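# Free a jammed laminating pouch and lay it flat

## Task

Pull the stuck laminating pouch free of the laminator (its rollers are locked and only turn while the RELEASE key is kept pressed), then leave it lying flat and wholly on the table, with none of it resting on or beneath the laminator and with a good gap to the power cord. The laminator has to finish upright and entirely on the table. Release everything and move the grippers away at the end; anything held in place only by the robot is not counted.

## Robot and tools

Robot: two arms, left_arm and right_arm, mounted on opposite sides of the table; left_arm's base is on the +y side. The names do not refer to sides of any image. Each arm has six joints in this fixed column order: waist, shoulder, elbow, wrist pitch, wrist yaw, wrist roll, plus a gripper. Stated joint ranges (rad): waist -3.054 to 3.054, shoulder 0.000 to 3.142, elbow 0.000 to 2.356, wrist pitch -1.571 to 1.571, wrist yaw -1.571 to 1.571, wrist roll -3.142 to 3.142. Real ends may differ by up to 0.010 rad.

Scene frame: origin at table centre, table surface at z = +0.020 m, +z up. The gripper frame has fingers pointing along its +x and closing along its y. end_effector_position is the point midway between the finger pads, about 3 to 4 cm short of the tips; at long reach the printed value can be off.

Tool execute_actions, argument actions: a list holding one action, one wait, or nothing. An empty list ({"actions": []}) just reports the state. A refused call sends nothing. Optional pictures (boolean) turns camera images on or off for that result; by default all four come.

An action is {"rows": [...], "steps": n} with n from 1 to 15 (default 15), each step being 1/30 s. rows has 1 to 15 rows, one used per step; if rows run out, the final row repeats. Every row is exactly 14 numbers, each in [-1, 1], covering both arms even when one is idle: left_arm's six joint values then its gripper opening, followed by right_arm's six joint values and its opening.

Joint values in a row are offsets, not poses. They are measured from the joint angles printed in the most recent result that lists them (before any such result in a scene, or for later calls within the same reply, from the angles at the moment the action begins), never from the previous row. Scale: 1.0 equals 0.9615 rad for waist, shoulder and elbow, 1.713 rad for wrist pitch, 1.767 rad for wrist yaw, 1.728 rad for wrist roll. So a row of all-zero joint values actively pulls the arm back to those reference angles; it is not a pause. A call is refused if it would push a joint more than 0.010 rad beyond its range end outward. A request past the real end (and further out than the joint already is) is clipped to that end, and the result then says "joint sent to its limit"; that note may concern an earlier action still running. No note does not prove more room remains.

Gripper opening is absolute, not an offset: +1 fully open (pad gap 0.088 m), empty fingers touch near -0.80, values down to -1 close no further. Fully closing takes about 0.5 s or more. To hold something, command an opening well under grip_measured; the larger the gap, the harder the squeeze (about 34 N per pad at most, some grippers weaker; a quick snap can exceed this and even spring open). Each gripper's reading may be off by about 1 mm, consistently.

A wait is {"steps": n} with n up to 300: nothing new is commanded, and it returns after that many steps counted from the previous result, including time spent writing the reply. The simulation keeps running while you think and write, and arms keep heading to the last row sent until they stall or a step is HELD.

Motion limits: per step each joint target stays within a lead of the measured angle (0.211 rad for waist, shoulder, elbow; 0.213 wrist pitch; 0.267 wrist yaw; 0.228 wrist roll), and if targets would move a gripper over 70 mm from where it is, all are scaled back. Big moves therefore take several calls. Friction can leave a joint short, especially at long reach, and tiny moves may not happen; check the angles after each move.

Result lines: the state line gives for each arm end_effector_position (m), end_effector_quat_wxyz and velocities (m/s, rad/s). Joint positions and Joint velocities give each arm's six joints (rad, rad/s) then the pad gap (m, m/s). grip_measured is the opening on the command scale. Joint torques follow the joint order, are noisy, offset and never zero; they are only a rough hint. "joint command not followed" means a clearance check altered or blocked joint targets on some steps; the rest of the row still ran. HELD marks steps where your row was partly or wholly not sent. MOTOR HOT appears from 50 °C; at 95 °C an OVER-TEMPERATURE FAULT holds the arm until it cools, and if it does not cool within 30 to 60 s the arm and gripper lose power and go limp. Avoid long heavy holds. A TORQUE FAULT (contact torque reaching a joint's load limit: waist 16.6, shoulder 20.6, elbow 20.5, wrist pitch 5.42, wrist yaw 5.4, wrist roll 5.07 N m, held weight included) freezes that arm for 10 s and drops the rest of the call.

Tool zoom_image: camera (cam_head_left, cam_head_right, cam_left_wrist, cam_right_wrist) and region [x0, y0, x1, y1] in pixels of that camera's latest full image, origin top-left, at most 504 by 504. All four cameras give 504x504 images, in the order listed.

Tool finished_scene: scene, the current scene's number. Replying without any tool call ends everything.

Avoid: knocking or placing anything off the table, tipping the laminator, letting the arms collide or press on each other (mounts count), dropping, slamming or shoving objects hard. Move smoothly and let go before finishing.

Each tool is called as name(argument=value, ...), one argument or row to a line, values as JSON.

## Session

execute_actions(
  actions=[],
)

Scene clock: 0.00 s of 5200.00 s.
left_arm: end_effector_position=(-0.0078, +0.4105, +0.2169) grip_measured=+0.831 end_effector_quat_wxyz=(-0.070, +0.701, -0.073, -0.706) end_effector_velocity=(+0.003, +0.000, -0.001) end_effector_angular_velocity=(-0.007, -0.008, +0.000) | right_arm: end_effector_position=(+0.0149, -0.4753, +0.1850) grip_measured=+0.855 end_effector_quat_wxyz=(+0.715, -0.282, +0.589, +0.251) end_effector_velocity=(-0.001, -0.000, +0.000) end_effector_angular_velocity=(-0.007, +0.012, -0.016)
Joint positions: left_arm=[-1.339  1.039  0.728 -1.252 -0.003  0.3    0.08 ] | right_arm=[ 1.375  1.365  0.789 -1.178  0.008  2.473  0.081]
Joint velocities: left_arm=[-0.007 -0.007 -0.007 -0.007 -0.007 -0.007 -0.   ] | right_arm=[-0.007 -0.007 -0.002  0.007 -0.007  0.007 -0.   ]
Joint torques (N m, as the arm reports them, + toward a larger angle): no reading
Motor temperatures (°C, as the motors report them): left_arm=[28 31 32 32 32 32] | right_arm=[29 29 29 30 29 32]
Heat: left arm: hottest elbow 32 °C (+0.0 °C/min); right arm: hottest wrist roll 32 °C (+0.0 °C/min).

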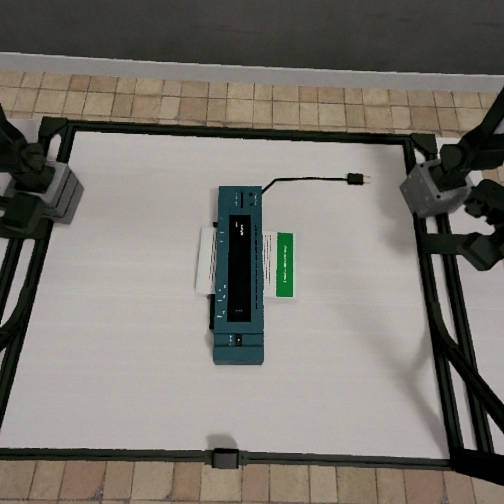

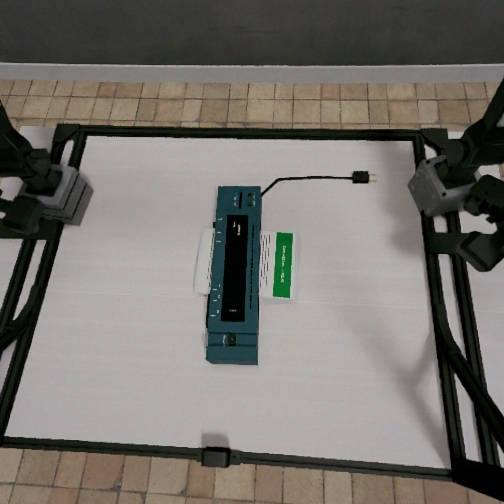

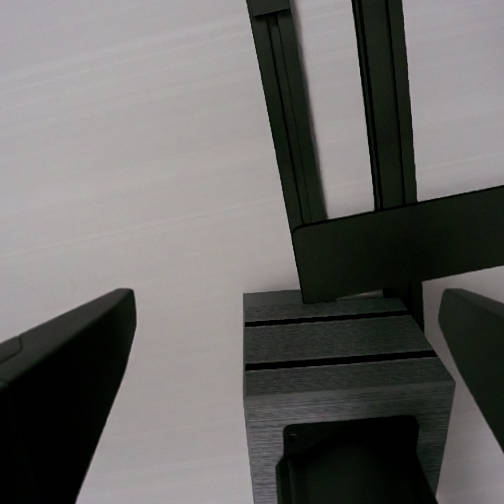

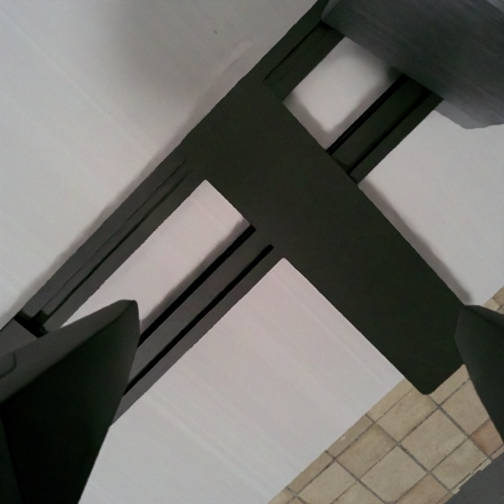

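zoom_image(
  camera="cam_head_left",
  region=[170, 160, 390, 380],
)

zoom_image(
  camera="cam_head_right",
  region=[180, 270, 310, 380],
)

zoom_image(
  camera="cam_head_left",
  region=[190, 175, 310, 275],
)

Region (170, 160, 390, 380) of cam_head_left's 504x504 image, scaled by 2.291, with more detail than that image has.

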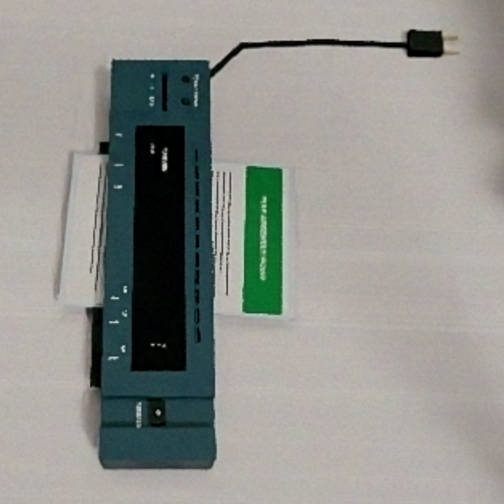

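Region (180, 270, 310, 380) of cam_head_right's 504x504 image, scaled by 3.877, with more detail than that image has; it fills the top 426 rows of this view, and the rest is white.

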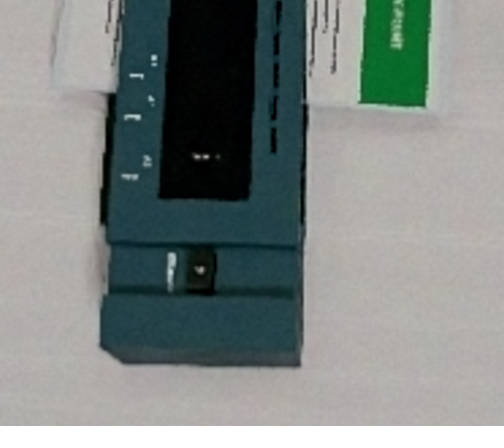

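Region (190, 175, 310, 275) of cam_head_left's 504x504 image, scaled by 4.200, with more detail than that image has.

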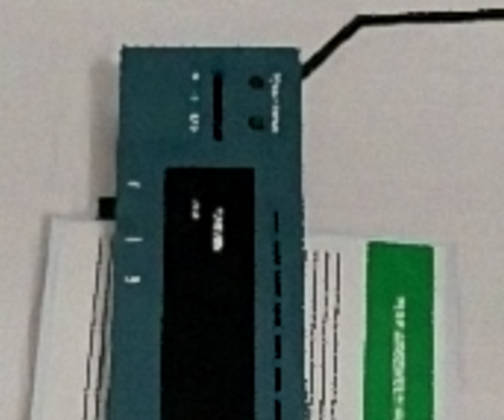

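execute_actions(
  actions=[
    {"rows":[[0.863,1,1,0.211,0,-0.174,-0.8,-1,0,0.2,0.25,0,-0.522,0.8]],"steps":15},
  ],
  pictures=false,
)

execute_actions(
  actions=[
    {"steps":45},
  ],
)

Scene clock: 29.03 s of 5200.00 s.
left_arm: end_effector_position=(-0.1514, +0.1702, +0.2732) grip_measured=-0.797 end_effector_quat_wxyz=(+0.292, +0.524, +0.196, -0.775) end_effector_velocity=(+0.059, -0.614, +0.000) end_effector_angular_velocity=(-0.100, +0.130, +1.352) | right_arm: end_effector_position=(-0.0515, -0.2585, +0.2443) grip_measured=+0.800 end_effector_quat_wxyz=(+0.574, -0.135, +0.701, +0.401) end_effector_velocity=(+0.371, +0.445, +0.006) end_effector_angular_velocity=(+0.288, -0.168, -1.208)
Joint positions: left_arm=[-0.701  1.672  1.383 -0.9    0.004  0.015  0.   ] | right_arm=[ 0.554  1.368  0.972 -0.754  0.006  1.631  0.078]
Joint velocities: left_arm=[ 1.302  1.267  1.35   0.081 -0.007 -0.051  0.   ] | right_arm=[-1.888 -0.002 -0.002  0.066  0.022 -0.755 -0.   ]
Joint torques (N m, as the arm reports them, + toward a larger angle): left_arm=[ 0.95 -6.06  7.96  0.75 -0.2  -0.2 ] | right_arm=[-0.05 -4.19  6.43  1.14  0.08 -0.17]
Motor temperatures (°C, as the motors report them): left_arm=[28 31 35 32 32 32] | right_arm=[29 30 31 30 29 32]
Heat: left arm: hottest elbow 35 °C (+6.2 °C/min); right arm: hottest wrist roll 32 °C (+0.0 °C/min).
Steps of this call (steps 1 to 90: nothing new was sent; then 25.53 s passed at rest; steps 91 to 105: all 15 steps of this action). Readings (joint positions):
91: left_arm=[-1.318 1.061 0.749 -1.241 0.004 0.266] | right_arm=[1.355 1.365 0.803 -1.163 -0.001 2.436]
92: left_arm=[-1.274 1.100 0.782 -1.191 0.005 0.216] | right_arm=[1.312 1.367 0.823 -1.113 -0.001 2.387]
94: left_arm=[-1.188 1.193 0.872 -1.084 0.005 0.135] | right_arm=[1.222 1.369 0.883 -1.007 0.001 2.287]
98: left_arm=[-1.016 1.362 1.053 -0.960 0.005 0.053] | right_arm=[1.006 1.368 0.955 -0.818 0.002 2.042]
105: the state above

Scene clock: 30.53 s of 5200.00 s.
left_arm: end_effector_position=(-0.1434, +0.0567, +0.2458) grip_measured=-0.800 end_effector_quat_wxyz=(+0.370, +0.506, +0.249, -0.738) end_effector_velocity=(+0.005, -0.001, -0.002) end_effector_angular_velocity=(-0.006, -0.028, +0.031) | right_arm: end_effector_position=(-0.0215, -0.2281, +0.2445) grip_measured=+0.800 end_effector_quat_wxyz=(+0.599, -0.102, +0.697, +0.381) end_effector_velocity=(-0.002, -0.001, +0.002) end_effector_angular_velocity=(-0.002, +0.021, +0.013)
Joint positions: left_arm=[-0.507  1.992  1.683 -0.891 -0.004  0.006  0.   ] | right_arm=[ 0.416  1.368  0.972 -0.752  0.01   1.573  0.078]
Joint velocities: left_arm=[-0.002  0.002 -0.002 -0.007 -0.037 -0.022  0.   ] | right_arm=[-0.002 -0.007 -0.002  0.007 -0.022 -0.007 -0.   ]
Joint torques (N m, as the arm reports them, + toward a larger angle): left_arm=[-0.24 -9.2   8.05  0.79  0.04 -0.2 ] | right_arm=[-0.2  -4.19  6.47  1.3   0.01 -0.17]
Motor temperatures (°C, as the motors report them): left_arm=[28 32 35 32 32 32] | right_arm=[29 30 31 31 29 32]
Heat: left arm: hottest elbow 35 °C (+5.9 °C/min); right arm: hottest wrist roll 32 °C (+0.0 °C/min).
Steps of this call (steps 1 to 30: the robot went on to your last target; steps 31 to 45: nothing new was sent). Readings (joint positions):
1: left_arm=[-0.658 1.715 1.430 -0.898 0.004 0.013] | right_arm=[0.498 1.368 0.972 -0.753 0.012 1.613]
2: left_arm=[-0.618 1.762 1.480 -0.898 0.002 0.011] | right_arm=[0.459 1.368 0.972 -0.753 0.015 1.600]
4: left_arm=[-0.552 1.865 1.591 -0.888 -0.002 0.008] | right_arm=[0.426 1.368 0.972 -0.753 0.014 1.586]
8: left_arm=[-0.500 1.972 1.665 -0.890 -0.004 0.006] | right_arm=[0.418 1.368 0.972 -0.752 0.010 1.576]
45: the state above
All arms were judged still, so your last target was given up. Only a new action makes them travel on or press farther. Fingers that are still opening or closing keep moving.

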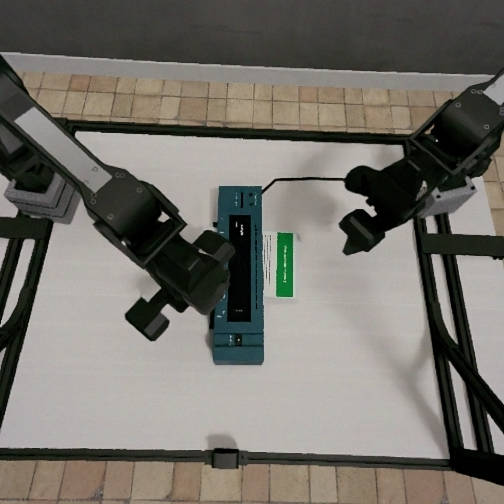

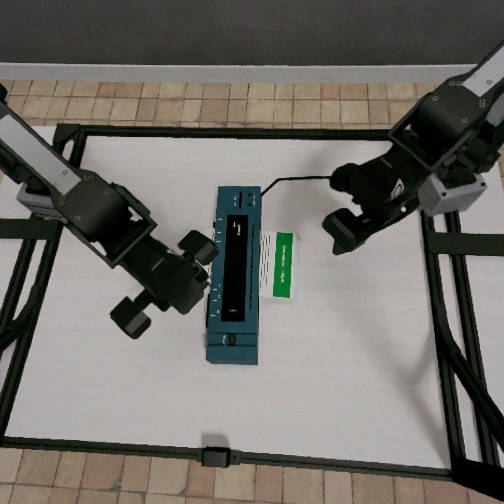

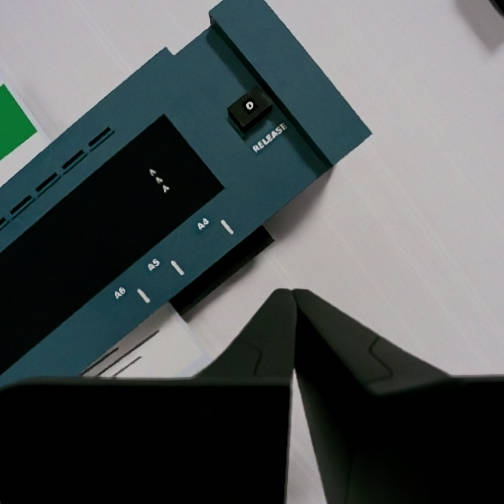

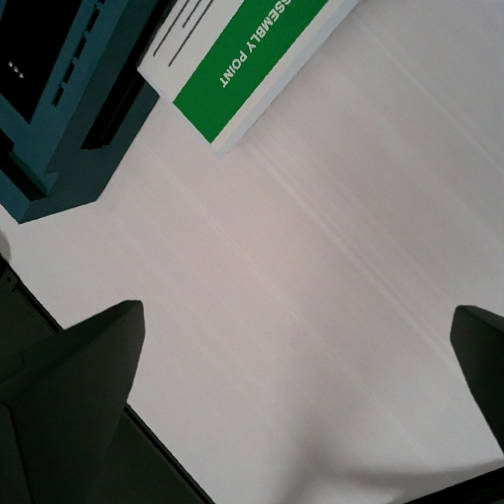

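execute_actions(
  actions=[
    {"rows":[[0.021,0.351,0.22,0.073,0,0,-0.8,-0.077,0,-0.3,0.83,0,0,0.8]],"steps":15},
  ],
  pictures=false,
)

execute_actions(
  actions=[
    {"steps":15},
  ],
  pictures=false,
)

execute_actions(
  actions=[
    {"rows":[[0,0,0,0,0,0,-0.8,0,0.224,-0.49,0,0,0,0.8]],"steps":15},
  ],
  pictures=false,
)

execute_actions(
  actions=[
    {"steps":15},
  ],
)

Scene clock: 47.13 s of 5200.00 s.
left_arm: end_effector_position=(-0.1768, -0.0042, +0.1645) grip_measured=-0.800 end_effector_quat_wxyz=(+0.376, +0.504, +0.255, -0.734) end_effector_velocity=(+0.002, -0.006, +0.004) end_effector_angular_velocity=(-0.021, -0.000, +0.031) | right_arm: end_effector_position=(-0.0555, -0.1468, +0.2745) grip_measured=+0.800 end_effector_quat_wxyz=(+0.458, +0.162, +0.688, +0.540) end_effector_velocity=(-0.117, +0.155, +0.382) end_effector_angular_velocity=(+1.574, +1.169, +0.014)
Joint positions: left_arm=[-0.489  2.328  1.892 -0.765 -0.004  0.006  0.   ] | right_arm=[0.344 1.375 0.686 0.216 0.01  1.573 0.078]
Joint velocities: left_arm=[ 0.002 -0.002  0.007  0.007 -0.022 -0.022  0.   ] | right_arm=[-0.002 -0.002  0.002  1.956 -0.007 -0.022  0.   ]
Joint torques (N m, as the arm reports them, + toward a larger angle): left_arm=[  0.06 -12.19   7.36   0.69  -0.02   0.  ] | right_arm=[-0.16 -4.73  5.61  2.    0.04 -0.08]
Motor temperatures (°C, as the motors report them): left_arm=[28 35 37 32 32 32] | right_arm=[29 31 33 32 29 32]
Heat: left arm: hottest elbow 37 °C (+6.4 °C/min); right arm: hottest elbow 33 °C (+1.3 °C/min).
Steps of this call (steps 1 to 90: nothing new was sent; then 13.10 s passed at rest; steps 91 to 105: all 15 steps of this action). Readings (joint positions):
91: left_arm=[-0.507 2.021 1.716 -0.894 -0.004 0.006] | right_arm=[0.408 1.366 0.938 -0.690 0.004 1.573]
92: left_arm=[-0.505 2.066 1.771 -0.838 -0.004 0.006] | right_arm=[0.389 1.359 0.890 -0.612 0.005 1.573]
94: left_arm=[-0.499 2.162 1.863 -0.771 -0.004 0.006] | right_arm=[0.357 1.360 0.787 -0.491 0.011 1.573]
98: left_arm=[-0.489 2.287 1.886 -0.774 -0.004 0.006] | right_arm=[0.345 1.377 0.687 -0.246 0.010 1.573]
105: the state above

Scene clock: 47.63 s of 5200.00 s.
left_arm: end_effector_position=(-0.1768, -0.0041, +0.1645) grip_measured=-0.800 end_effector_quat_wxyz=(+0.376, +0.505, +0.255, -0.734) end_effector_velocity=(-0.002, +0.002, +0.001) end_effector_angular_velocity=(+0.007, +0.006, +0.002) | right_arm: end_effector_position=(-0.0693, -0.1286, +0.3711) grip_measured=+0.800 end_effector_quat_wxyz=(+0.323, +0.313, +0.635, +0.628) end_effector_velocity=(-0.001, -0.002, +0.001) end_effector_angular_velocity=(+0.010, -0.001, +0.010)
Joint positions: left_arm=[-0.489  2.328  1.892 -0.765 -0.004  0.006  0.   ] | right_arm=[0.344 1.368 0.685 0.666 0.01  1.573 0.078]
Joint velocities: left_arm=[-0.002 -0.002  0.002 -0.007  0.007 -0.007  0.   ] | right_arm=[ 0.002 -0.002 -0.002  0.007 -0.007 -0.007  0.   ]
Joint torques (N m, as the arm reports them, + toward a larger angle): left_arm=[  0.06 -12.12   7.47   0.74  -0.02   0.  ] | right_arm=[-0.2  -4.17  5.66  1.99  0.01 -0.1 ]
Motor temperatures (°C, as the motors report them): left_arm=[28 35 37 32 32 32] | right_arm=[29 31 33 32 29 32]
Heat: left arm: hottest elbow 37 °C (+6.3 °C/min); right arm: hottest elbow 33 °C (+1.3 °C/min).
Steps of this call (steps 1 to 15: the robot went on to your last target). Readings (joint positions):
1: left_arm=[-0.489 2.328 1.892 -0.765 -0.004 0.006] | right_arm=[0.344 1.375 0.686 0.282 0.010 1.573]
2: left_arm=[-0.489 2.328 1.892 -0.765 -0.004 0.006] | right_arm=[0.344 1.375 0.685 0.348 0.010 1.573]
4: left_arm=[-0.489 2.328 1.892 -0.765 -0.004 0.006] | right_arm=[0.344 1.375 0.685 0.480 0.010 1.573]
8: left_arm=[-0.489 2.328 1.892 -0.765 -0.004 0.006] | right_arm=[0.344 1.369 0.685 0.633 0.010 1.573]
15: the state above

Scene clock: 48.13 s of 5200.00 s.
left_arm: end_effector_position=(-0.1768, -0.0041, +0.1645) grip_measured=-0.800 end_effector_quat_wxyz=(+0.376, +0.505, +0.255, -0.734) end_effector_velocity=(+0.003, +0.004, -0.001) end_effector_angular_velocity=(+0.015, -0.016, +0.007) | right_arm: end_effector_position=(-0.0054, -0.2131, +0.1268) grip_measured=+0.800 end_effector_quat_wxyz=(+0.511, +0.089, +0.700, +0.491) end_effector_velocity=(+0.141, -0.187, -0.219) end_effector_angular_velocity=(-0.625, -0.474, +0.008)
Joint positions: left_arm=[-0.489  2.328  1.892 -0.765 -0.004  0.006  0.   ] | right_arm=[0.344 1.579 0.242 0.658 0.01  1.573 0.078]
Joint velocities: left_arm=[-0.002 -0.002 -0.002 -0.022 -0.007 -0.007  0.   ] | right_arm=[-0.002  0.154 -0.593 -0.037 -0.007 -0.007 -0.   ]
Joint torques (N m, as the arm reports them, + toward a larger angle): left_arm=[ -0.06 -12.24   7.1    0.78  -0.02   0.  ] | right_arm=[-0.01 -3.81  5.    2.33  0.06 -0.08]
Motor temperatures (°C, as the motors report them): left_arm=[28 36 37 32 32 32] | right_arm=[29 31 33 32 29 32]
Heat: left arm: hottest elbow 37 °C (+6.2 °C/min); right arm: hottest elbow 33 °C (+1.2 °C/min).
Steps of this call (steps 1 to 15: all 15 steps of this action). Readings (joint positions):
1: left_arm=[-0.489 2.328 1.892 -0.765 -0.004 0.006] | right_arm=[0.344 1.381 0.676 0.676 0.010 1.573]
2: left_arm=[-0.489 2.328 1.892 -0.765 -0.004 0.006] | right_arm=[0.344 1.396 0.664 0.683 0.010 1.573]
4: left_arm=[-0.489 2.328 1.892 -0.765 -0.004 0.006] | right_arm=[0.344 1.437 0.625 0.677 0.010 1.573]
8: left_arm=[-0.489 2.328 1.892 -0.765 -0.004 0.006] | right_arm=[0.344 1.519 0.495 0.670 0.010 1.573]
15: the state above

Scene clock: 48.63 s of 5200.00 s.
left_arm: end_effector_position=(-0.1768, -0.0041, +0.1645) grip_measured=-0.800 end_effector_quat_wxyz=(+0.376, +0.505, +0.255, -0.734) end_effector_velocity=(+0.003, +0.000, -0.000) end_effector_angular_velocity=(+0.003, -0.008, +0.012) | right_arm: end_effector_position=(-0.0009, -0.2191, +0.1206) grip_measured=+0.800 end_effector_quat_wxyz=(+0.516, +0.083, +0.701, +0.486) end_effector_velocity=(-0.003, -0.003, -0.000) end_effector_angular_velocity=(-0.003, +0.008, +0.024)
Joint positions: left_arm=[-0.489  2.328  1.892 -0.765 -0.004  0.006  0.   ] | right_arm=[0.344 1.583 0.219 0.666 0.01  1.573 0.078]
Joint velocities: left_arm=[ 0.002 -0.002 -0.002 -0.007 -0.007 -0.007  0.   ] | right_arm=[ 0.002  0.002 -0.002  0.007 -0.022 -0.007  0.   ]
Joint torques (N m, as the arm reports them, + toward a larger angle): left_arm=[ -0.06 -12.23   7.1    0.79  -0.02   0.  ] | right_arm=[ 0.   -3.15  3.01  1.67  0.06 -0.08]
Motor temperatures (°C, as the motors report them): left_arm=[28 36 37 32 32 32] | right_arm=[29 31 33 32 29 32]
Heat: left arm: hottest elbow 37 °C (+6.2 °C/min); right arm: hottest elbow 33 °C (+1.2 °C/min).
Steps of this call (steps 1 to 15: the robot went on to your last target). Readings (joint positions):
1: left_arm=[-0.489 2.328 1.892 -0.765 -0.004 0.006] | right_arm=[0.344 1.582 0.227 0.658 0.010 1.573]
2: left_arm=[-0.489 2.328 1.892 -0.765 -0.004 0.006] | right_arm=[0.344 1.583 0.221 0.658 0.010 1.573]
4: left_arm=[-0.489 2.328 1.892 -0.765 -0.004 0.006] | right_arm=[0.344 1.583 0.219 0.665 0.010 1.573]
8: left_arm=[-0.489 2.328 1.892 -0.765 -0.004 0.006] | right_arm=[0.344 1.583 0.219 0.666 0.010 1.573]
15: the state above

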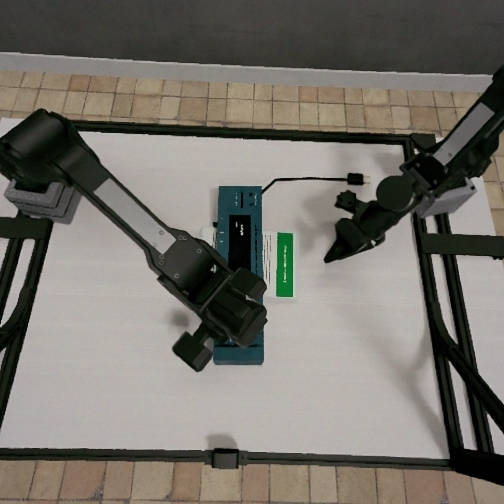

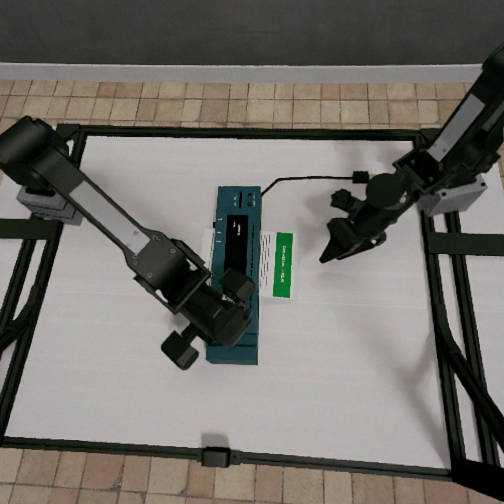

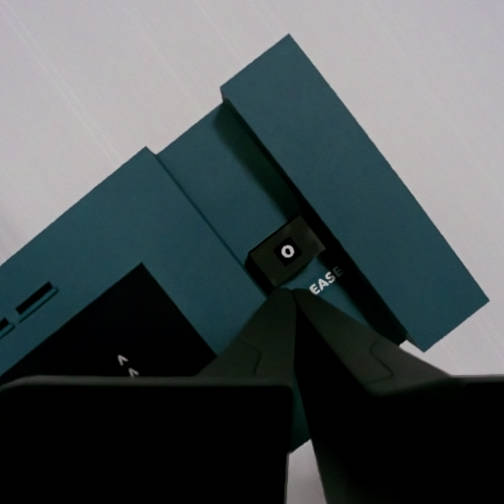

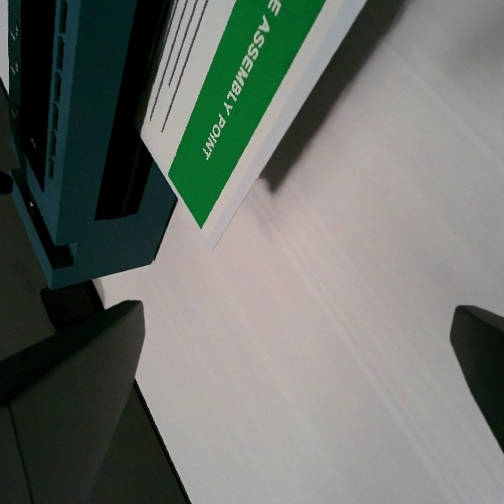

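execute_actions(
  actions=[
    {"rows":[[-0.008,0.027,-0.079,0.06,0,0,-0.8,0.289,0.468,0.147,0.159,0.245,0.212,-0.15]],"steps":15},
  ],
  pictures=false,
)

execute_actions(
  actions=[
    {"steps":15},
  ],
)

Scene clock: 68.47 s of 5200.00 s.
left_arm: end_effector_position=(-0.1796, -0.0065, +0.1518) grip_measured=-0.800 end_effector_quat_wxyz=(+0.380, +0.493, +0.247, -0.743) end_effector_velocity=(+0.001, +0.001, +0.002) end_effector_angular_velocity=(-0.000, -0.005, +0.007) | right_arm: end_effector_position=(-0.0402, -0.2128, +0.0753) grip_measured=-0.147 end_effector_quat_wxyz=(+0.568, +0.196, +0.679, +0.422) end_effector_velocity=(+0.002, -0.001, -0.003) end_effector_angular_velocity=(+0.004, +0.006, -0.022)
Joint positions: left_arm=[-0.491  2.33   1.832 -0.67  -0.005  0.006  0.   ] | right_arm=[0.619 2.025 0.356 0.937 0.439 1.935 0.032]
Joint velocities: left_arm=[-0.002 -0.007 -0.002 -0.007 -0.007 -0.007  0.   ] | right_arm=[ 0.007  0.022 -0.002  0.022  0.022  0.022 -0.002]
Joint torques (N m, as the arm reports them, + toward a larger angle): left_arm=[-0.53 -9.53  5.18  1.45  0.04  0.  ] | right_arm=[ 0.16 -3.94  2.44  1.65  0.29  0.06]
Motor temperatures (°C, as the motors report them): left_arm=[28 41 37 33 32 32] | right_arm=[29 31 32 33 29 32]
Heat: left arm: hottest shoulder 41 °C (+8.1 °C/min); right arm: hottest wrist pitch 33 °C (+1.0 °C/min).
Steps of this call (steps 1 to 15: the robot went on to your last target; steps 16 to 90: nothing new was sent; then 16.33 s passed at rest; steps 91 to 105: all 15 steps of this action). Readings (joint positions):
91: left_arm=[-0.489 2.328 1.880 -0.742 -0.004 0.006] | right_arm=[0.377 1.619 0.233 0.711 0.088 1.630]
92: left_arm=[-0.489 2.328 1.866 -0.711 -0.004 0.006] | right_arm=[0.438 1.684 0.262 0.779 0.174 1.701]
94: left_arm=[-0.490 2.329 1.847 -0.686 -0.004 0.006] | right_arm=[0.545 1.812 0.330 0.879 0.310 1.825]
98: left_arm=[-0.491 2.330 1.834 -0.673 -0.005 0.006] | right_arm=[0.614 1.990 0.361 0.916 0.411 1.914]
105: the state above

Scene clock: 68.97 s of 5200.00 s.
left_arm: end_effector_position=(-0.1796, -0.0066, +0.1518) grip_measured=-0.800 end_effector_quat_wxyz=(+0.380, +0.493, +0.247, -0.743) end_effector_velocity=(-0.001, +0.003, -0.000) end_effector_angular_velocity=(+0.000, -0.012, -0.011) | right_arm: end_effector_position=(-0.0401, -0.2129, +0.0751) grip_measured=-0.150 end_effector_quat_wxyz=(+0.568, +0.196, +0.679, +0.422) end_effector_velocity=(+0.003, -0.002, -0.003) end_effector_angular_velocity=(-0.015, -0.020, +0.007)
Joint positions: left_arm=[-0.491  2.33   1.832 -0.67  -0.006  0.006  0.   ] | right_arm=[0.62  2.026 0.356 0.937 0.441 1.937 0.032]
Joint velocities: left_arm=[-0.007 -0.002 -0.002 -0.007 -0.007  0.007  0.   ] | right_arm=[-0.002 -0.002 -0.002 -0.022 -0.007 -0.007 -0.   ]
Joint torques (N m, as the arm reports them, + toward a larger angle): left_arm=[-0.52 -9.54  5.13  1.46  0.06  0.  ] | right_arm=[ 0.2  -3.78  2.4   1.69  0.31  0.03]
Motor temperatures (°C, as the motors report them): left_arm=[28 41 37 33 32 32] | right_arm=[29 31 32 33 29 32]
Heat: left arm: hottest shoulder 41 °C (+8.0 °C/min); right arm: hottest wrist pitch 33 °C (+1.0 °C/min).
Steps of this call (steps 1 to 15: the robot went on to your last target). Readings (joint positions):
1: left_arm=[-0.491 2.330 1.832 -0.670 -0.005 0.006] | right_arm=[0.619 2.026 0.356 0.937 0.440 1.936]
2: left_arm=[-0.491 2.330 1.832 -0.670 -0.005 0.006] | right_arm=[0.619 2.026 0.356 0.937 0.440 1.936]
4: left_arm=[-0.491 2.330 1.832 -0.670 -0.005 0.006] | right_arm=[0.619 2.026 0.356 0.937 0.440 1.937]
8: left_arm=[-0.491 2.330 1.832 -0.670 -0.005 0.006] | right_arm=[0.620 2.026 0.356 0.937 0.441 1.937]
15: the state above
All arms were judged still, so your last target was given up. Only a new action makes them travel on or press farther. Fingers that are still opening or closing keep moving.

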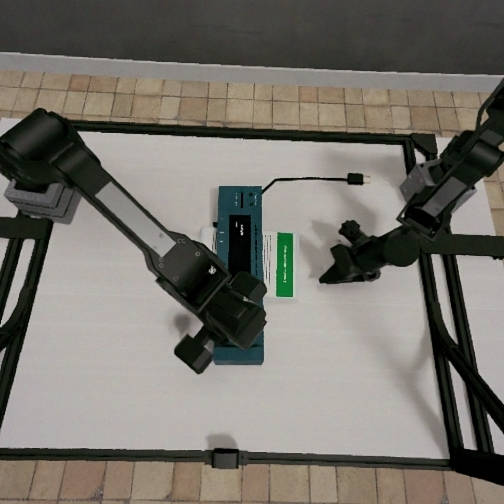

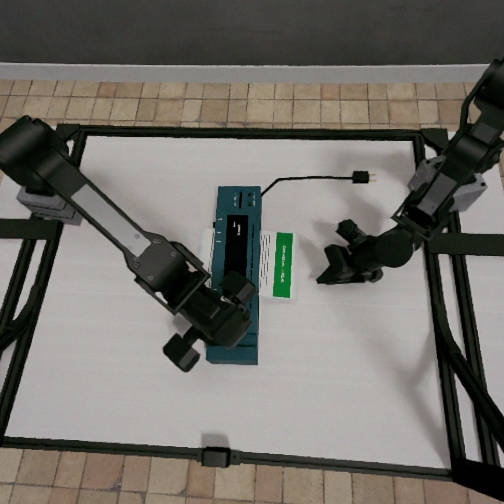

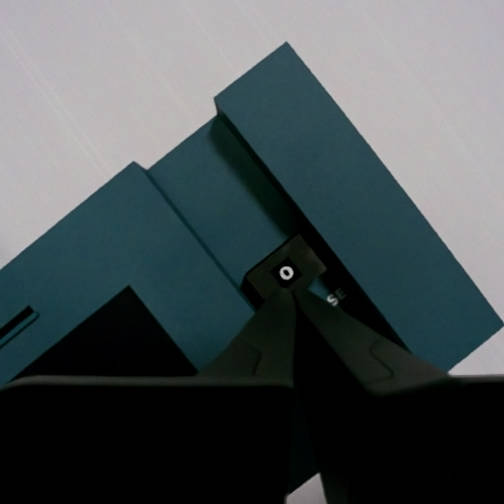

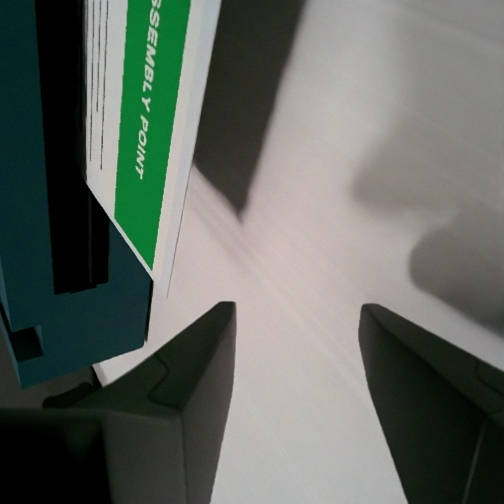

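execute_actions(
  actions=[
    {"rows":[[0,0.062,0,0,0,0,-0.8,-0.164,-0.05,-0.02,0.006,-0.067,-0.063,-0.15]],"steps":15},
  ],
)

Scene clock: 75.90 s of 5200.00 s.
left_arm: end_effector_position=(-0.1795, -0.0060, +0.1498) grip_measured=-0.800 end_effector_quat_wxyz=(+0.380, +0.495, +0.248, -0.741) end_effector_velocity=(-0.003, -0.000, +0.003) end_effector_angular_velocity=(-0.004, +0.015, +0.001) | right_arm: end_effector_position=(-0.0164, -0.1878, +0.0822) grip_measured=-0.150 end_effector_quat_wxyz=(+0.569, +0.197, +0.679, +0.420) end_effector_velocity=(-0.001, +0.003, +0.002) end_effector_angular_velocity=(+0.004, +0.017, -0.006)
Joint positions: left_arm=[-0.492  2.334  1.833 -0.673 -0.007  0.005  0.   ] | right_arm=[0.464 1.986 0.345 0.945 0.325 1.831 0.032]
Joint velocities: left_arm=[-0.002 -0.002  0.002  0.007  0.007 -0.007  0.   ] | right_arm=[-0.007 -0.002  0.002  0.007 -0.007  0.007 -0.   ]
Joint torques (N m, as the arm reports them, + toward a larger angle): left_arm=[-0.01 -6.11  6.91  1.06  0.04  0.02] | right_arm=[-0.09 -5.31  1.37  1.73  0.08 -0.22]
Motor temperatures (°C, as the motors report them): left_arm=[28 41 37 33 32 32] | right_arm=[29 32 32 34 29 32]
Heat: left arm: hottest shoulder 41 °C (+7.0 °C/min); right arm: hottest wrist pitch 34 °C (+2.0 °C/min).
Steps of this call (steps 1 to 90: nothing new was sent; then 3.43 s passed at rest; steps 91 to 105: all 15 steps of this action). Readings (joint positions):
91: left_arm=[-0.492 2.331 1.832 -0.670 -0.007 0.005] | right_arm=[0.602 2.021 0.354 0.937 0.405 1.913]
92: left_arm=[-0.492 2.333 1.832 -0.671 -0.007 0.005] | right_arm=[0.561 2.013 0.352 0.938 0.376 1.887]
94: left_arm=[-0.492 2.333 1.832 -0.671 -0.007 0.005] | right_arm=[0.495 1.996 0.349 0.945 0.357 1.856]
98: left_arm=[-0.492 2.334 1.833 -0.672 -0.007 0.005] | right_arm=[0.466 1.987 0.347 0.945 0.331 1.836]
105: the state above

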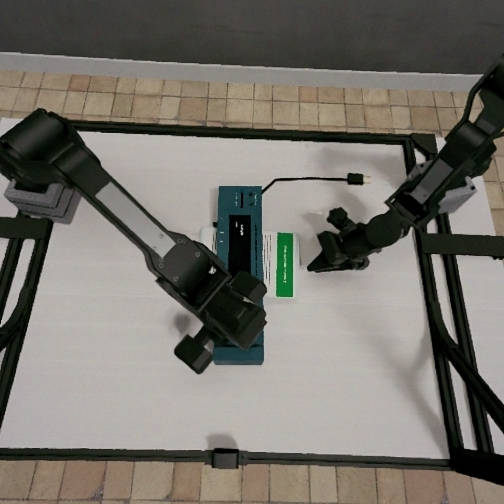

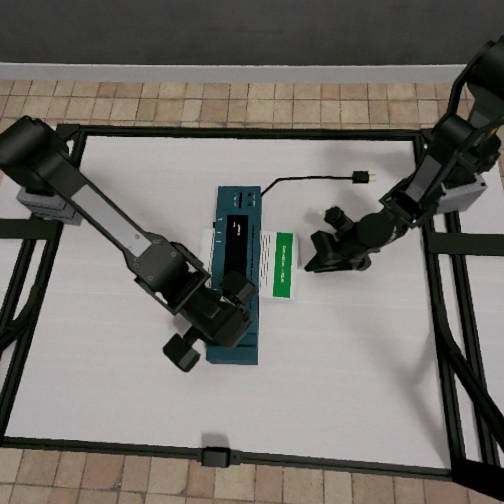

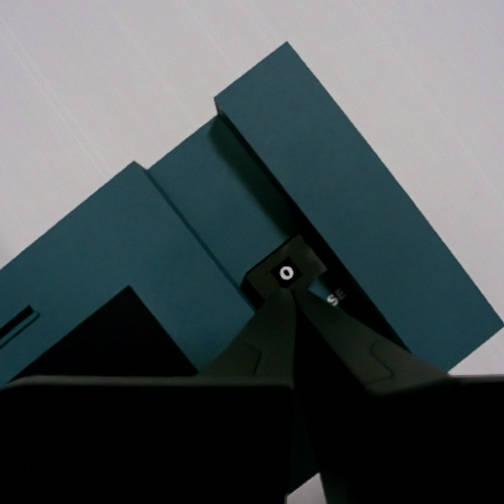

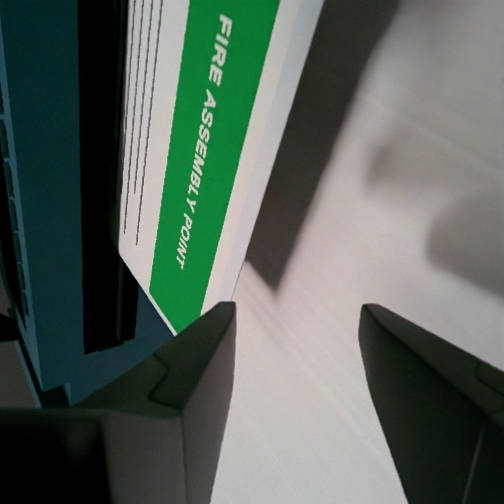

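execute_actions(
  actions=[
    {"rows":[[0,-0.05,0,0.015,0,0,-0.8,-0.02,0.008,0.02,0,-0.01,-0.01,-0.15],[0,-0.05,0,0.015,0,0,-0.8,-0.04,0.014,0.04,-0.008,-0.02,-0.02,-0.15],[0,-0.05,0,0.015,0,0,-0.8,-0.06,0.02,0.06,-0.012,-0.03,-0.03,-0.15],[0,-0.05,0,0.015,0,0,-0.8,-0.077,0.024,0.077,-0.017,-0.034,-0.03,-0.15],[0,-0.05,0,0.015,0,0.555,-0.8,-0.077,0.024,0.077,-0.017,-0.034,-0.03,-0.15]],"steps":15},
  ],
  pictures=false,
)

execute_actions(
  actions=[
    {"steps":8},
  ],
)

Scene clock: 84.37 s of 5200.00 s.
left_arm: end_effector_position=(-0.1837, -0.0122, +0.1708) grip_measured=-0.800 end_effector_quat_wxyz=(+0.189, +0.581, -0.056, -0.790) end_effector_velocity=(+0.005, +0.002, -0.002) end_effector_angular_velocity=(-0.509, -0.765, -1.840) | right_arm: end_effector_position=(-0.0163, -0.1639, +0.0848) grip_measured=-0.150 end_effector_quat_wxyz=(+0.566, +0.198, +0.680, +0.422) end_effector_velocity=(+0.003, -0.000, -0.001) end_effector_angular_velocity=(-0.001, -0.014, -0.004)
Joint positions: left_arm=[-0.491  2.298  1.834 -0.648 -0.007  0.753  0.   ] | right_arm=[0.393 2.002 0.41  0.918 0.267 1.783 0.032]
Joint velocities: left_arm=[ 0.002 -0.002 -0.002 -0.022 -0.007  2.059  0.   ] | right_arm=[-0.002 -0.002 -0.002 -0.007  0.007 -0.007  0.   ]
Joint torques (N m, as the arm reports them, + toward a larger angle): left_arm=[ -0.07 -13.49   7.12   0.98   0.01   0.17] | right_arm=[-0.08 -4.06  3.21  1.53  0.1  -0.2 ]
Motor temperatures (°C, as the motors report them): left_arm=[28 40 37 34 32 32] | right_arm=[29 32 31 34 29 32]
Heat: left arm: hottest shoulder 40 °C (+5.1 °C/min); right arm: hottest wrist pitch 34 °C (+2.0 °C/min).
Steps of this call (steps 1 to 15: the robot went on to your last target; steps 16 to 90: nothing new was sent; then 4.97 s passed at rest; steps 91 to 105: all 15 steps of this action). Readings (joint positions):
91: left_arm=[-0.492 2.327 1.834 -0.671 -0.007 0.005] | right_arm=[0.462 1.986 0.346 0.945 0.320 1.827]
92: left_arm=[-0.492 2.321 1.834 -0.669 -0.007 0.005] | right_arm=[0.455 1.987 0.349 0.943 0.311 1.820]
94: left_arm=[-0.492 2.317 1.834 -0.651 -0.007 0.005] | right_arm=[0.429 1.994 0.372 0.931 0.289 1.800]
98: left_arm=[-0.491 2.302 1.834 -0.649 -0.007 0.269] | right_arm=[0.396 2.000 0.407 0.923 0.273 1.786]
105: the state above

Scene clock: 84.63 s of 5200.00 s.
left_arm: end_effector_position=(-0.1837, -0.0122, +0.1708) grip_measured=-0.800 end_effector_quat_wxyz=(+0.131, +0.597, -0.133, -0.781) end_effector_velocity=(-0.003, +0.001, +0.001) end_effector_angular_velocity=(-0.034, -0.036, -0.089) | right_arm: end_effector_position=(-0.0164, -0.1639, +0.0848) grip_measured=-0.150 end_effector_quat_wxyz=(+0.566, +0.198, +0.680, +0.422) end_effector_velocity=(+0.001, -0.001, -0.001) end_effector_angular_velocity=(-0.002, -0.018, +0.017)
Joint positions: left_arm=[-0.491  2.298  1.834 -0.648 -0.007  0.949  0.   ] | right_arm=[0.393 2.002 0.41  0.918 0.267 1.783 0.032]
Joint velocities: left_arm=[-0.007 -0.002 -0.002  0.007 -0.007  0.095  0.   ] | right_arm=[-0.002 -0.002 -0.002 -0.007 -0.007 -0.022 -0.   ]
Joint torques (N m, as the arm reports them, + toward a larger angle): left_arm=[ -0.08 -13.48   7.12   0.98   0.03   0.17] | right_arm=[-0.19 -4.05  3.22  1.53  0.1  -0.19]
Motor temperatures (°C, as the motors report them): left_arm=[28 40 37 34 32 32] | right_arm=[29 32 31 34 29 32]
Heat: left arm: hottest shoulder 40 °C (+5.0 °C/min); right arm: hottest wrist pitch 34 °C (+2.0 °C/min).
Steps of this call (steps 1 to 8: the robot went on to your last target). Readings (joint positions):
1: left_arm=[-0.491 2.298 1.834 -0.648 -0.007 0.817] | right_arm=[0.393 2.002 0.410 0.918 0.267 1.783]
2: left_arm=[-0.491 2.298 1.834 -0.648 -0.007 0.865] | right_arm=[0.393 2.002 0.410 0.918 0.267 1.783]
4: left_arm=[-0.491 2.298 1.834 -0.648 -0.007 0.916] | right_arm=[0.393 2.002 0.410 0.918 0.267 1.783]
8: the state above

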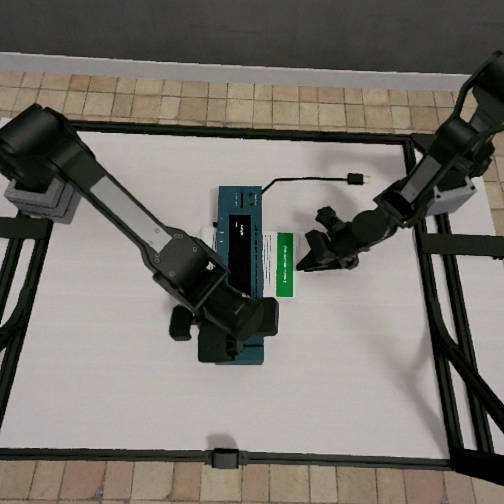

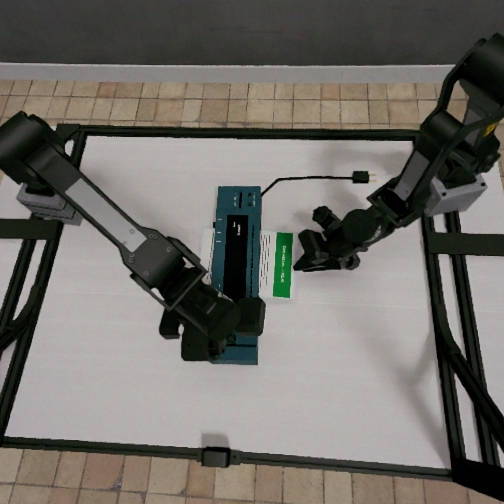

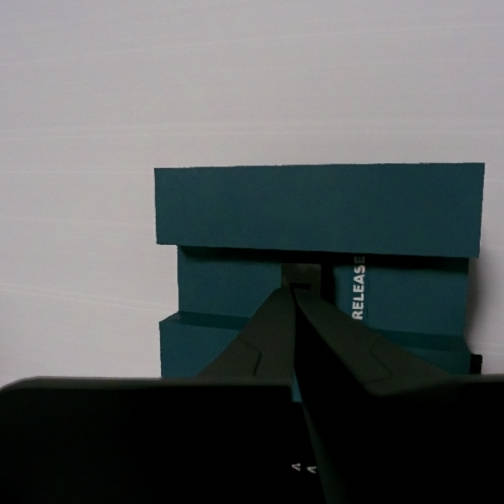

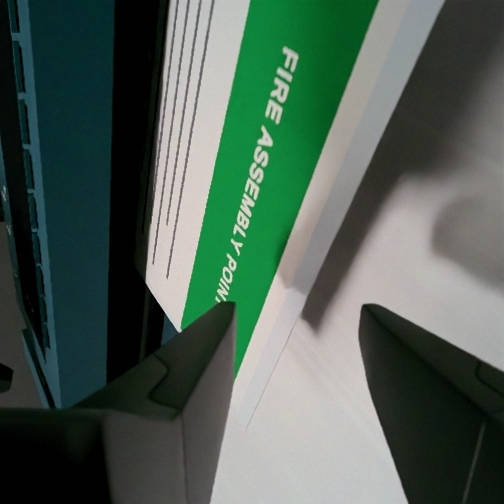

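execute_actions(
  actions=[
    {"rows":[[0.02,0.02,0,-0.008,0,0,-0.8,-0.015,0.01,0.02,-0.006,-0.006,-0.006,-0.15],[0.02,0.03,0,-0.008,0,0,-0.8,-0.03,0.02,0.04,-0.012,-0.012,-0.012,-0.15],[0.02,0.04,0,-0.008,0,0,-0.8,-0.045,0.03,0.06,-0.018,-0.018,-0.018,-0.15],[0.02,0.05,0,-0.008,0,0,-0.8,-0.061,0.04,0.085,-0.024,-0.024,-0.023,-0.15]],"steps":15},
  ],
)

Scene clock: 94.37 s of 5200.00 s.
left_arm: end_effector_position=(-0.1735, -0.0146, +0.1574) grip_measured=-0.800 end_effector_quat_wxyz=(+0.125, +0.608, -0.120, -0.775) end_effector_velocity=(+0.003, +0.000, -0.000) end_effector_angular_velocity=(-0.007, -0.023, -0.000) | right_arm: end_effector_position=(-0.0154, -0.1419, +0.0832) grip_measured=-0.150 end_effector_quat_wxyz=(+0.569, +0.197, +0.679, +0.420) end_effector_velocity=(-0.003, -0.003, +0.000) end_effector_angular_velocity=(-0.008, +0.004, +0.024)
Joint positions: left_arm=[-0.473  2.322  1.834 -0.66  -0.006  0.956  0.   ] | right_arm=[0.337 2.033 0.482 0.879 0.227 1.746 0.032]
Joint velocities: left_arm=[-0.002 -0.002 -0.002 -0.007 -0.022  0.007  0.   ] | right_arm=[ 0.002 -0.007 -0.002 -0.007 -0.022 -0.007 -0.   ]
Joint torques (N m, as the arm reports them, + toward a larger angle): left_arm=[ 0.03 -9.53  7.1   0.77  0.   -0.22] | right_arm=[-0.19 -4.36  3.5   1.55  0.07 -0.17]
Motor temperatures (°C, as the motors report them): left_arm=[28 43 37 34 32 32] | right_arm=[29 32 31 34 29 32]
Heat: left arm: hottest shoulder 43 °C (+7.0 °C/min); right arm: hottest wrist pitch 34 °C (+2.0 °C/min).
Steps of this call (steps 1 to 30: the robot went on to your last target; steps 31 to 90: nothing new was sent; then 6.23 s passed at rest; steps 91 to 105: all 15 steps of this action). Readings (joint positions):
91: left_arm=[-0.491 2.298 1.834 -0.648 -0.007 0.958] | right_arm=[0.392 2.002 0.412 0.916 0.264 1.781]
92: left_arm=[-0.489 2.298 1.834 -0.651 -0.007 0.958] | right_arm=[0.387 2.005 0.416 0.910 0.259 1.776]
94: left_arm=[-0.483 2.303 1.834 -0.655 -0.007 0.958] | right_arm=[0.367 2.017 0.441 0.895 0.244 1.763]
98: left_arm=[-0.474 2.320 1.834 -0.659 -0.007 0.956] | right_arm=[0.339 2.030 0.478 0.883 0.231 1.749]
105: the state above

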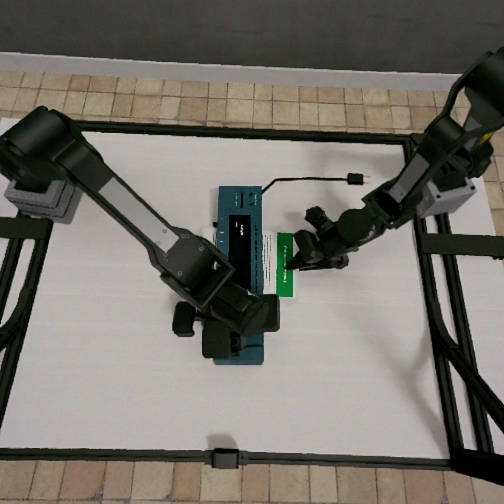

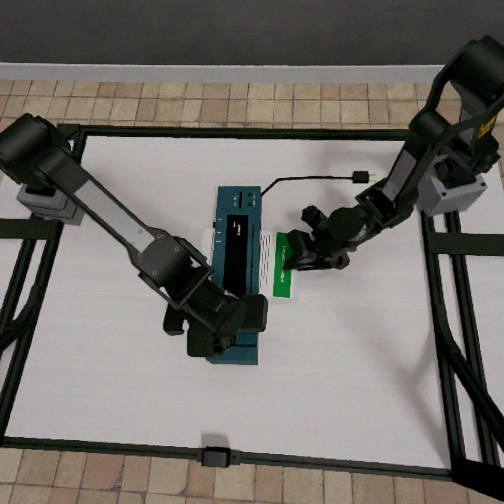

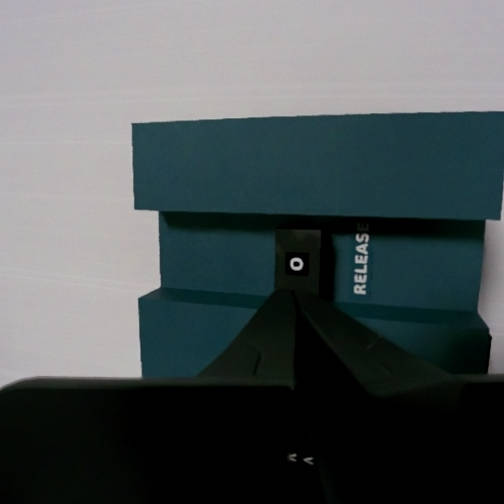

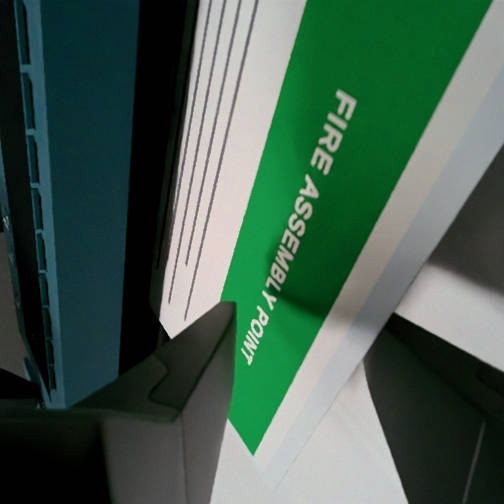

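execute_actions(
  actions=[
    {"rows":[[-0.012,0,0,0.01,0,0,-0.8,-0.013,0.008,0.02,-0.005,-0.005,-0.005,-0.15],[-0.012,0,0,0.01,0,0,-0.8,-0.026,0.016,0.04,-0.01,-0.01,-0.01,-0.15],[-0.012,0,0,0.01,0,0,-0.8,-0.04,0.025,0.058,-0.015,-0.016,-0.014,-0.15],[-0.012,0,0,0.01,0,0,-0.8,-0.04,0.025,0.058,-0.015,-0.016,-0.014,-0.15],[-0.012,0,0,0.01,0,0,-0.8,-0.04,0.025,0.058,-0.015,-0.016,-0.014,-0.15],[-0.012,0.02,0,0.01,0,0,-0.8,-0.04,0.025,0.058,-0.015,-0.016,-0.014,-0.15],[-0.012,0.035,0,0.01,0,0,-0.8,-0.04,0.025,0.058,-0.015,-0.016,-0.014,-0.15],[-0.012,0.045,0,0.01,0,0,-0.8,-0.04,0.025,0.058,-0.015,-0.016,-0.014,-0.15]],"steps":15},
  ],
)

Scene clock: 100.40 s of 5200.00 s.
left_arm: end_effector_position=(-0.1791, -0.0141, +0.1531) grip_measured=-0.800 end_effector_quat_wxyz=(+0.124, +0.606, -0.125, -0.776) end_effector_velocity=(+0.001, +0.007, -0.003) end_effector_angular_velocity=(+0.020, -0.018, +0.002) | right_arm: end_effector_position=(-0.0141, -0.1273, +0.0835) grip_measured=-0.150 end_effector_quat_wxyz=(+0.569, +0.198, +0.679, +0.420) end_effector_velocity=(+0.006, -0.001, -0.003) end_effector_angular_velocity=(-0.004, -0.040, -0.006)
Joint positions: left_arm=[-0.482  2.333  1.834 -0.642 -0.006  0.956  0.   ] | right_arm=[0.301 2.049 0.527 0.854 0.2   1.726 0.032]
Joint velocities: left_arm=[-0.007 -0.002 -0.007 -0.022 -0.007 -0.007  0.   ] | right_arm=[-0.002 -0.002 -0.002 -0.022  0.022 -0.022  0.   ]
Joint torques (N m, as the arm reports them, + toward a larger angle): left_arm=[-0.27 -8.74  7.1   0.76  0.06 -0.02] | right_arm=[-0.24 -4.56  3.68  1.56  0.05 -0.19]
Motor temperatures (°C, as the motors report them): left_arm=[28 43 37 34 32 32] | right_arm=[29 33 31 34 29 32]
Heat: left arm: hottest shoulder 43 °C (+7.0 °C/min); right arm: hottest wrist pitch 34 °C (+1.0 °C/min).
Steps of this call (steps 1 to 15: the robot went on to your last target; steps 16 to 90: nothing new was sent; then 2.53 s passed at rest; steps 91 to 105: all 15 steps of this action). Readings (joint positions):
91: left_arm=[-0.473 2.322 1.834 -0.660 -0.006 0.956] | right_arm=[0.336 2.033 0.483 0.876 0.224 1.745]
92: left_arm=[-0.474 2.322 1.834 -0.655 -0.006 0.956] | right_arm=[0.332 2.035 0.488 0.872 0.220 1.741]
94: left_arm=[-0.477 2.322 1.834 -0.649 -0.006 0.956] | right_arm=[0.316 2.043 0.508 0.862 0.209 1.733]
98: left_arm=[-0.481 2.325 1.834 -0.645 -0.006 0.956] | right_arm=[0.302 2.048 0.526 0.857 0.202 1.727]
105: the state above

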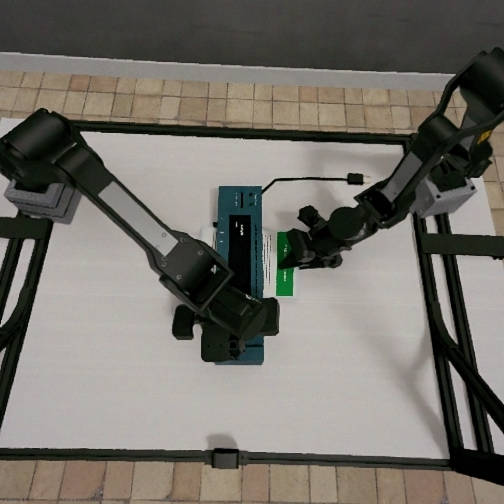

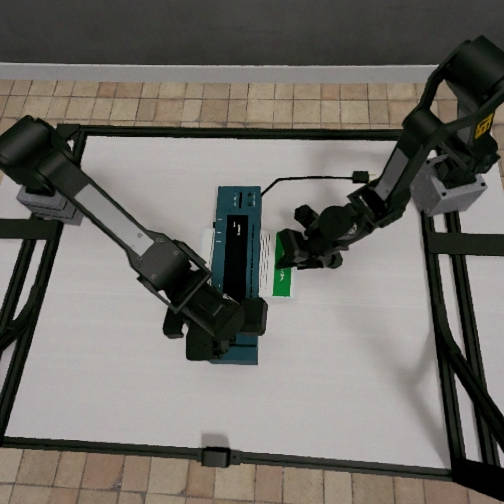

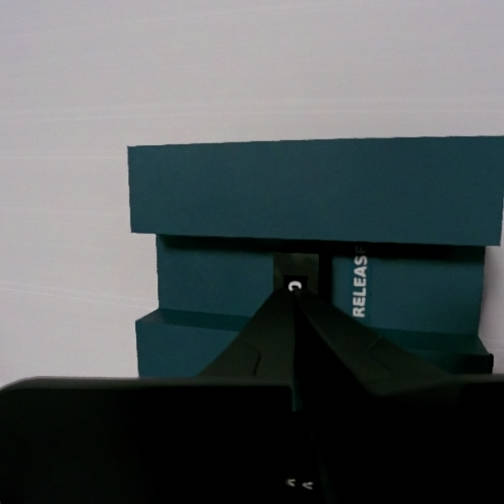

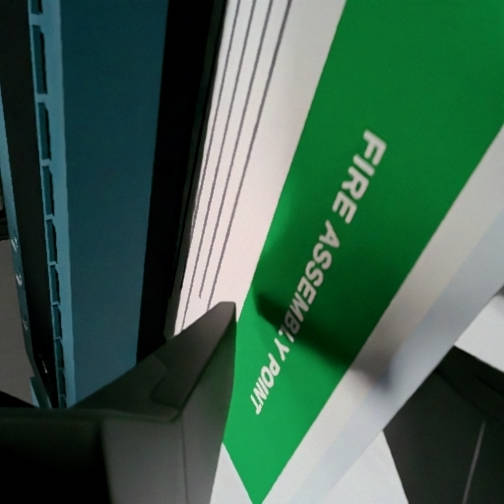

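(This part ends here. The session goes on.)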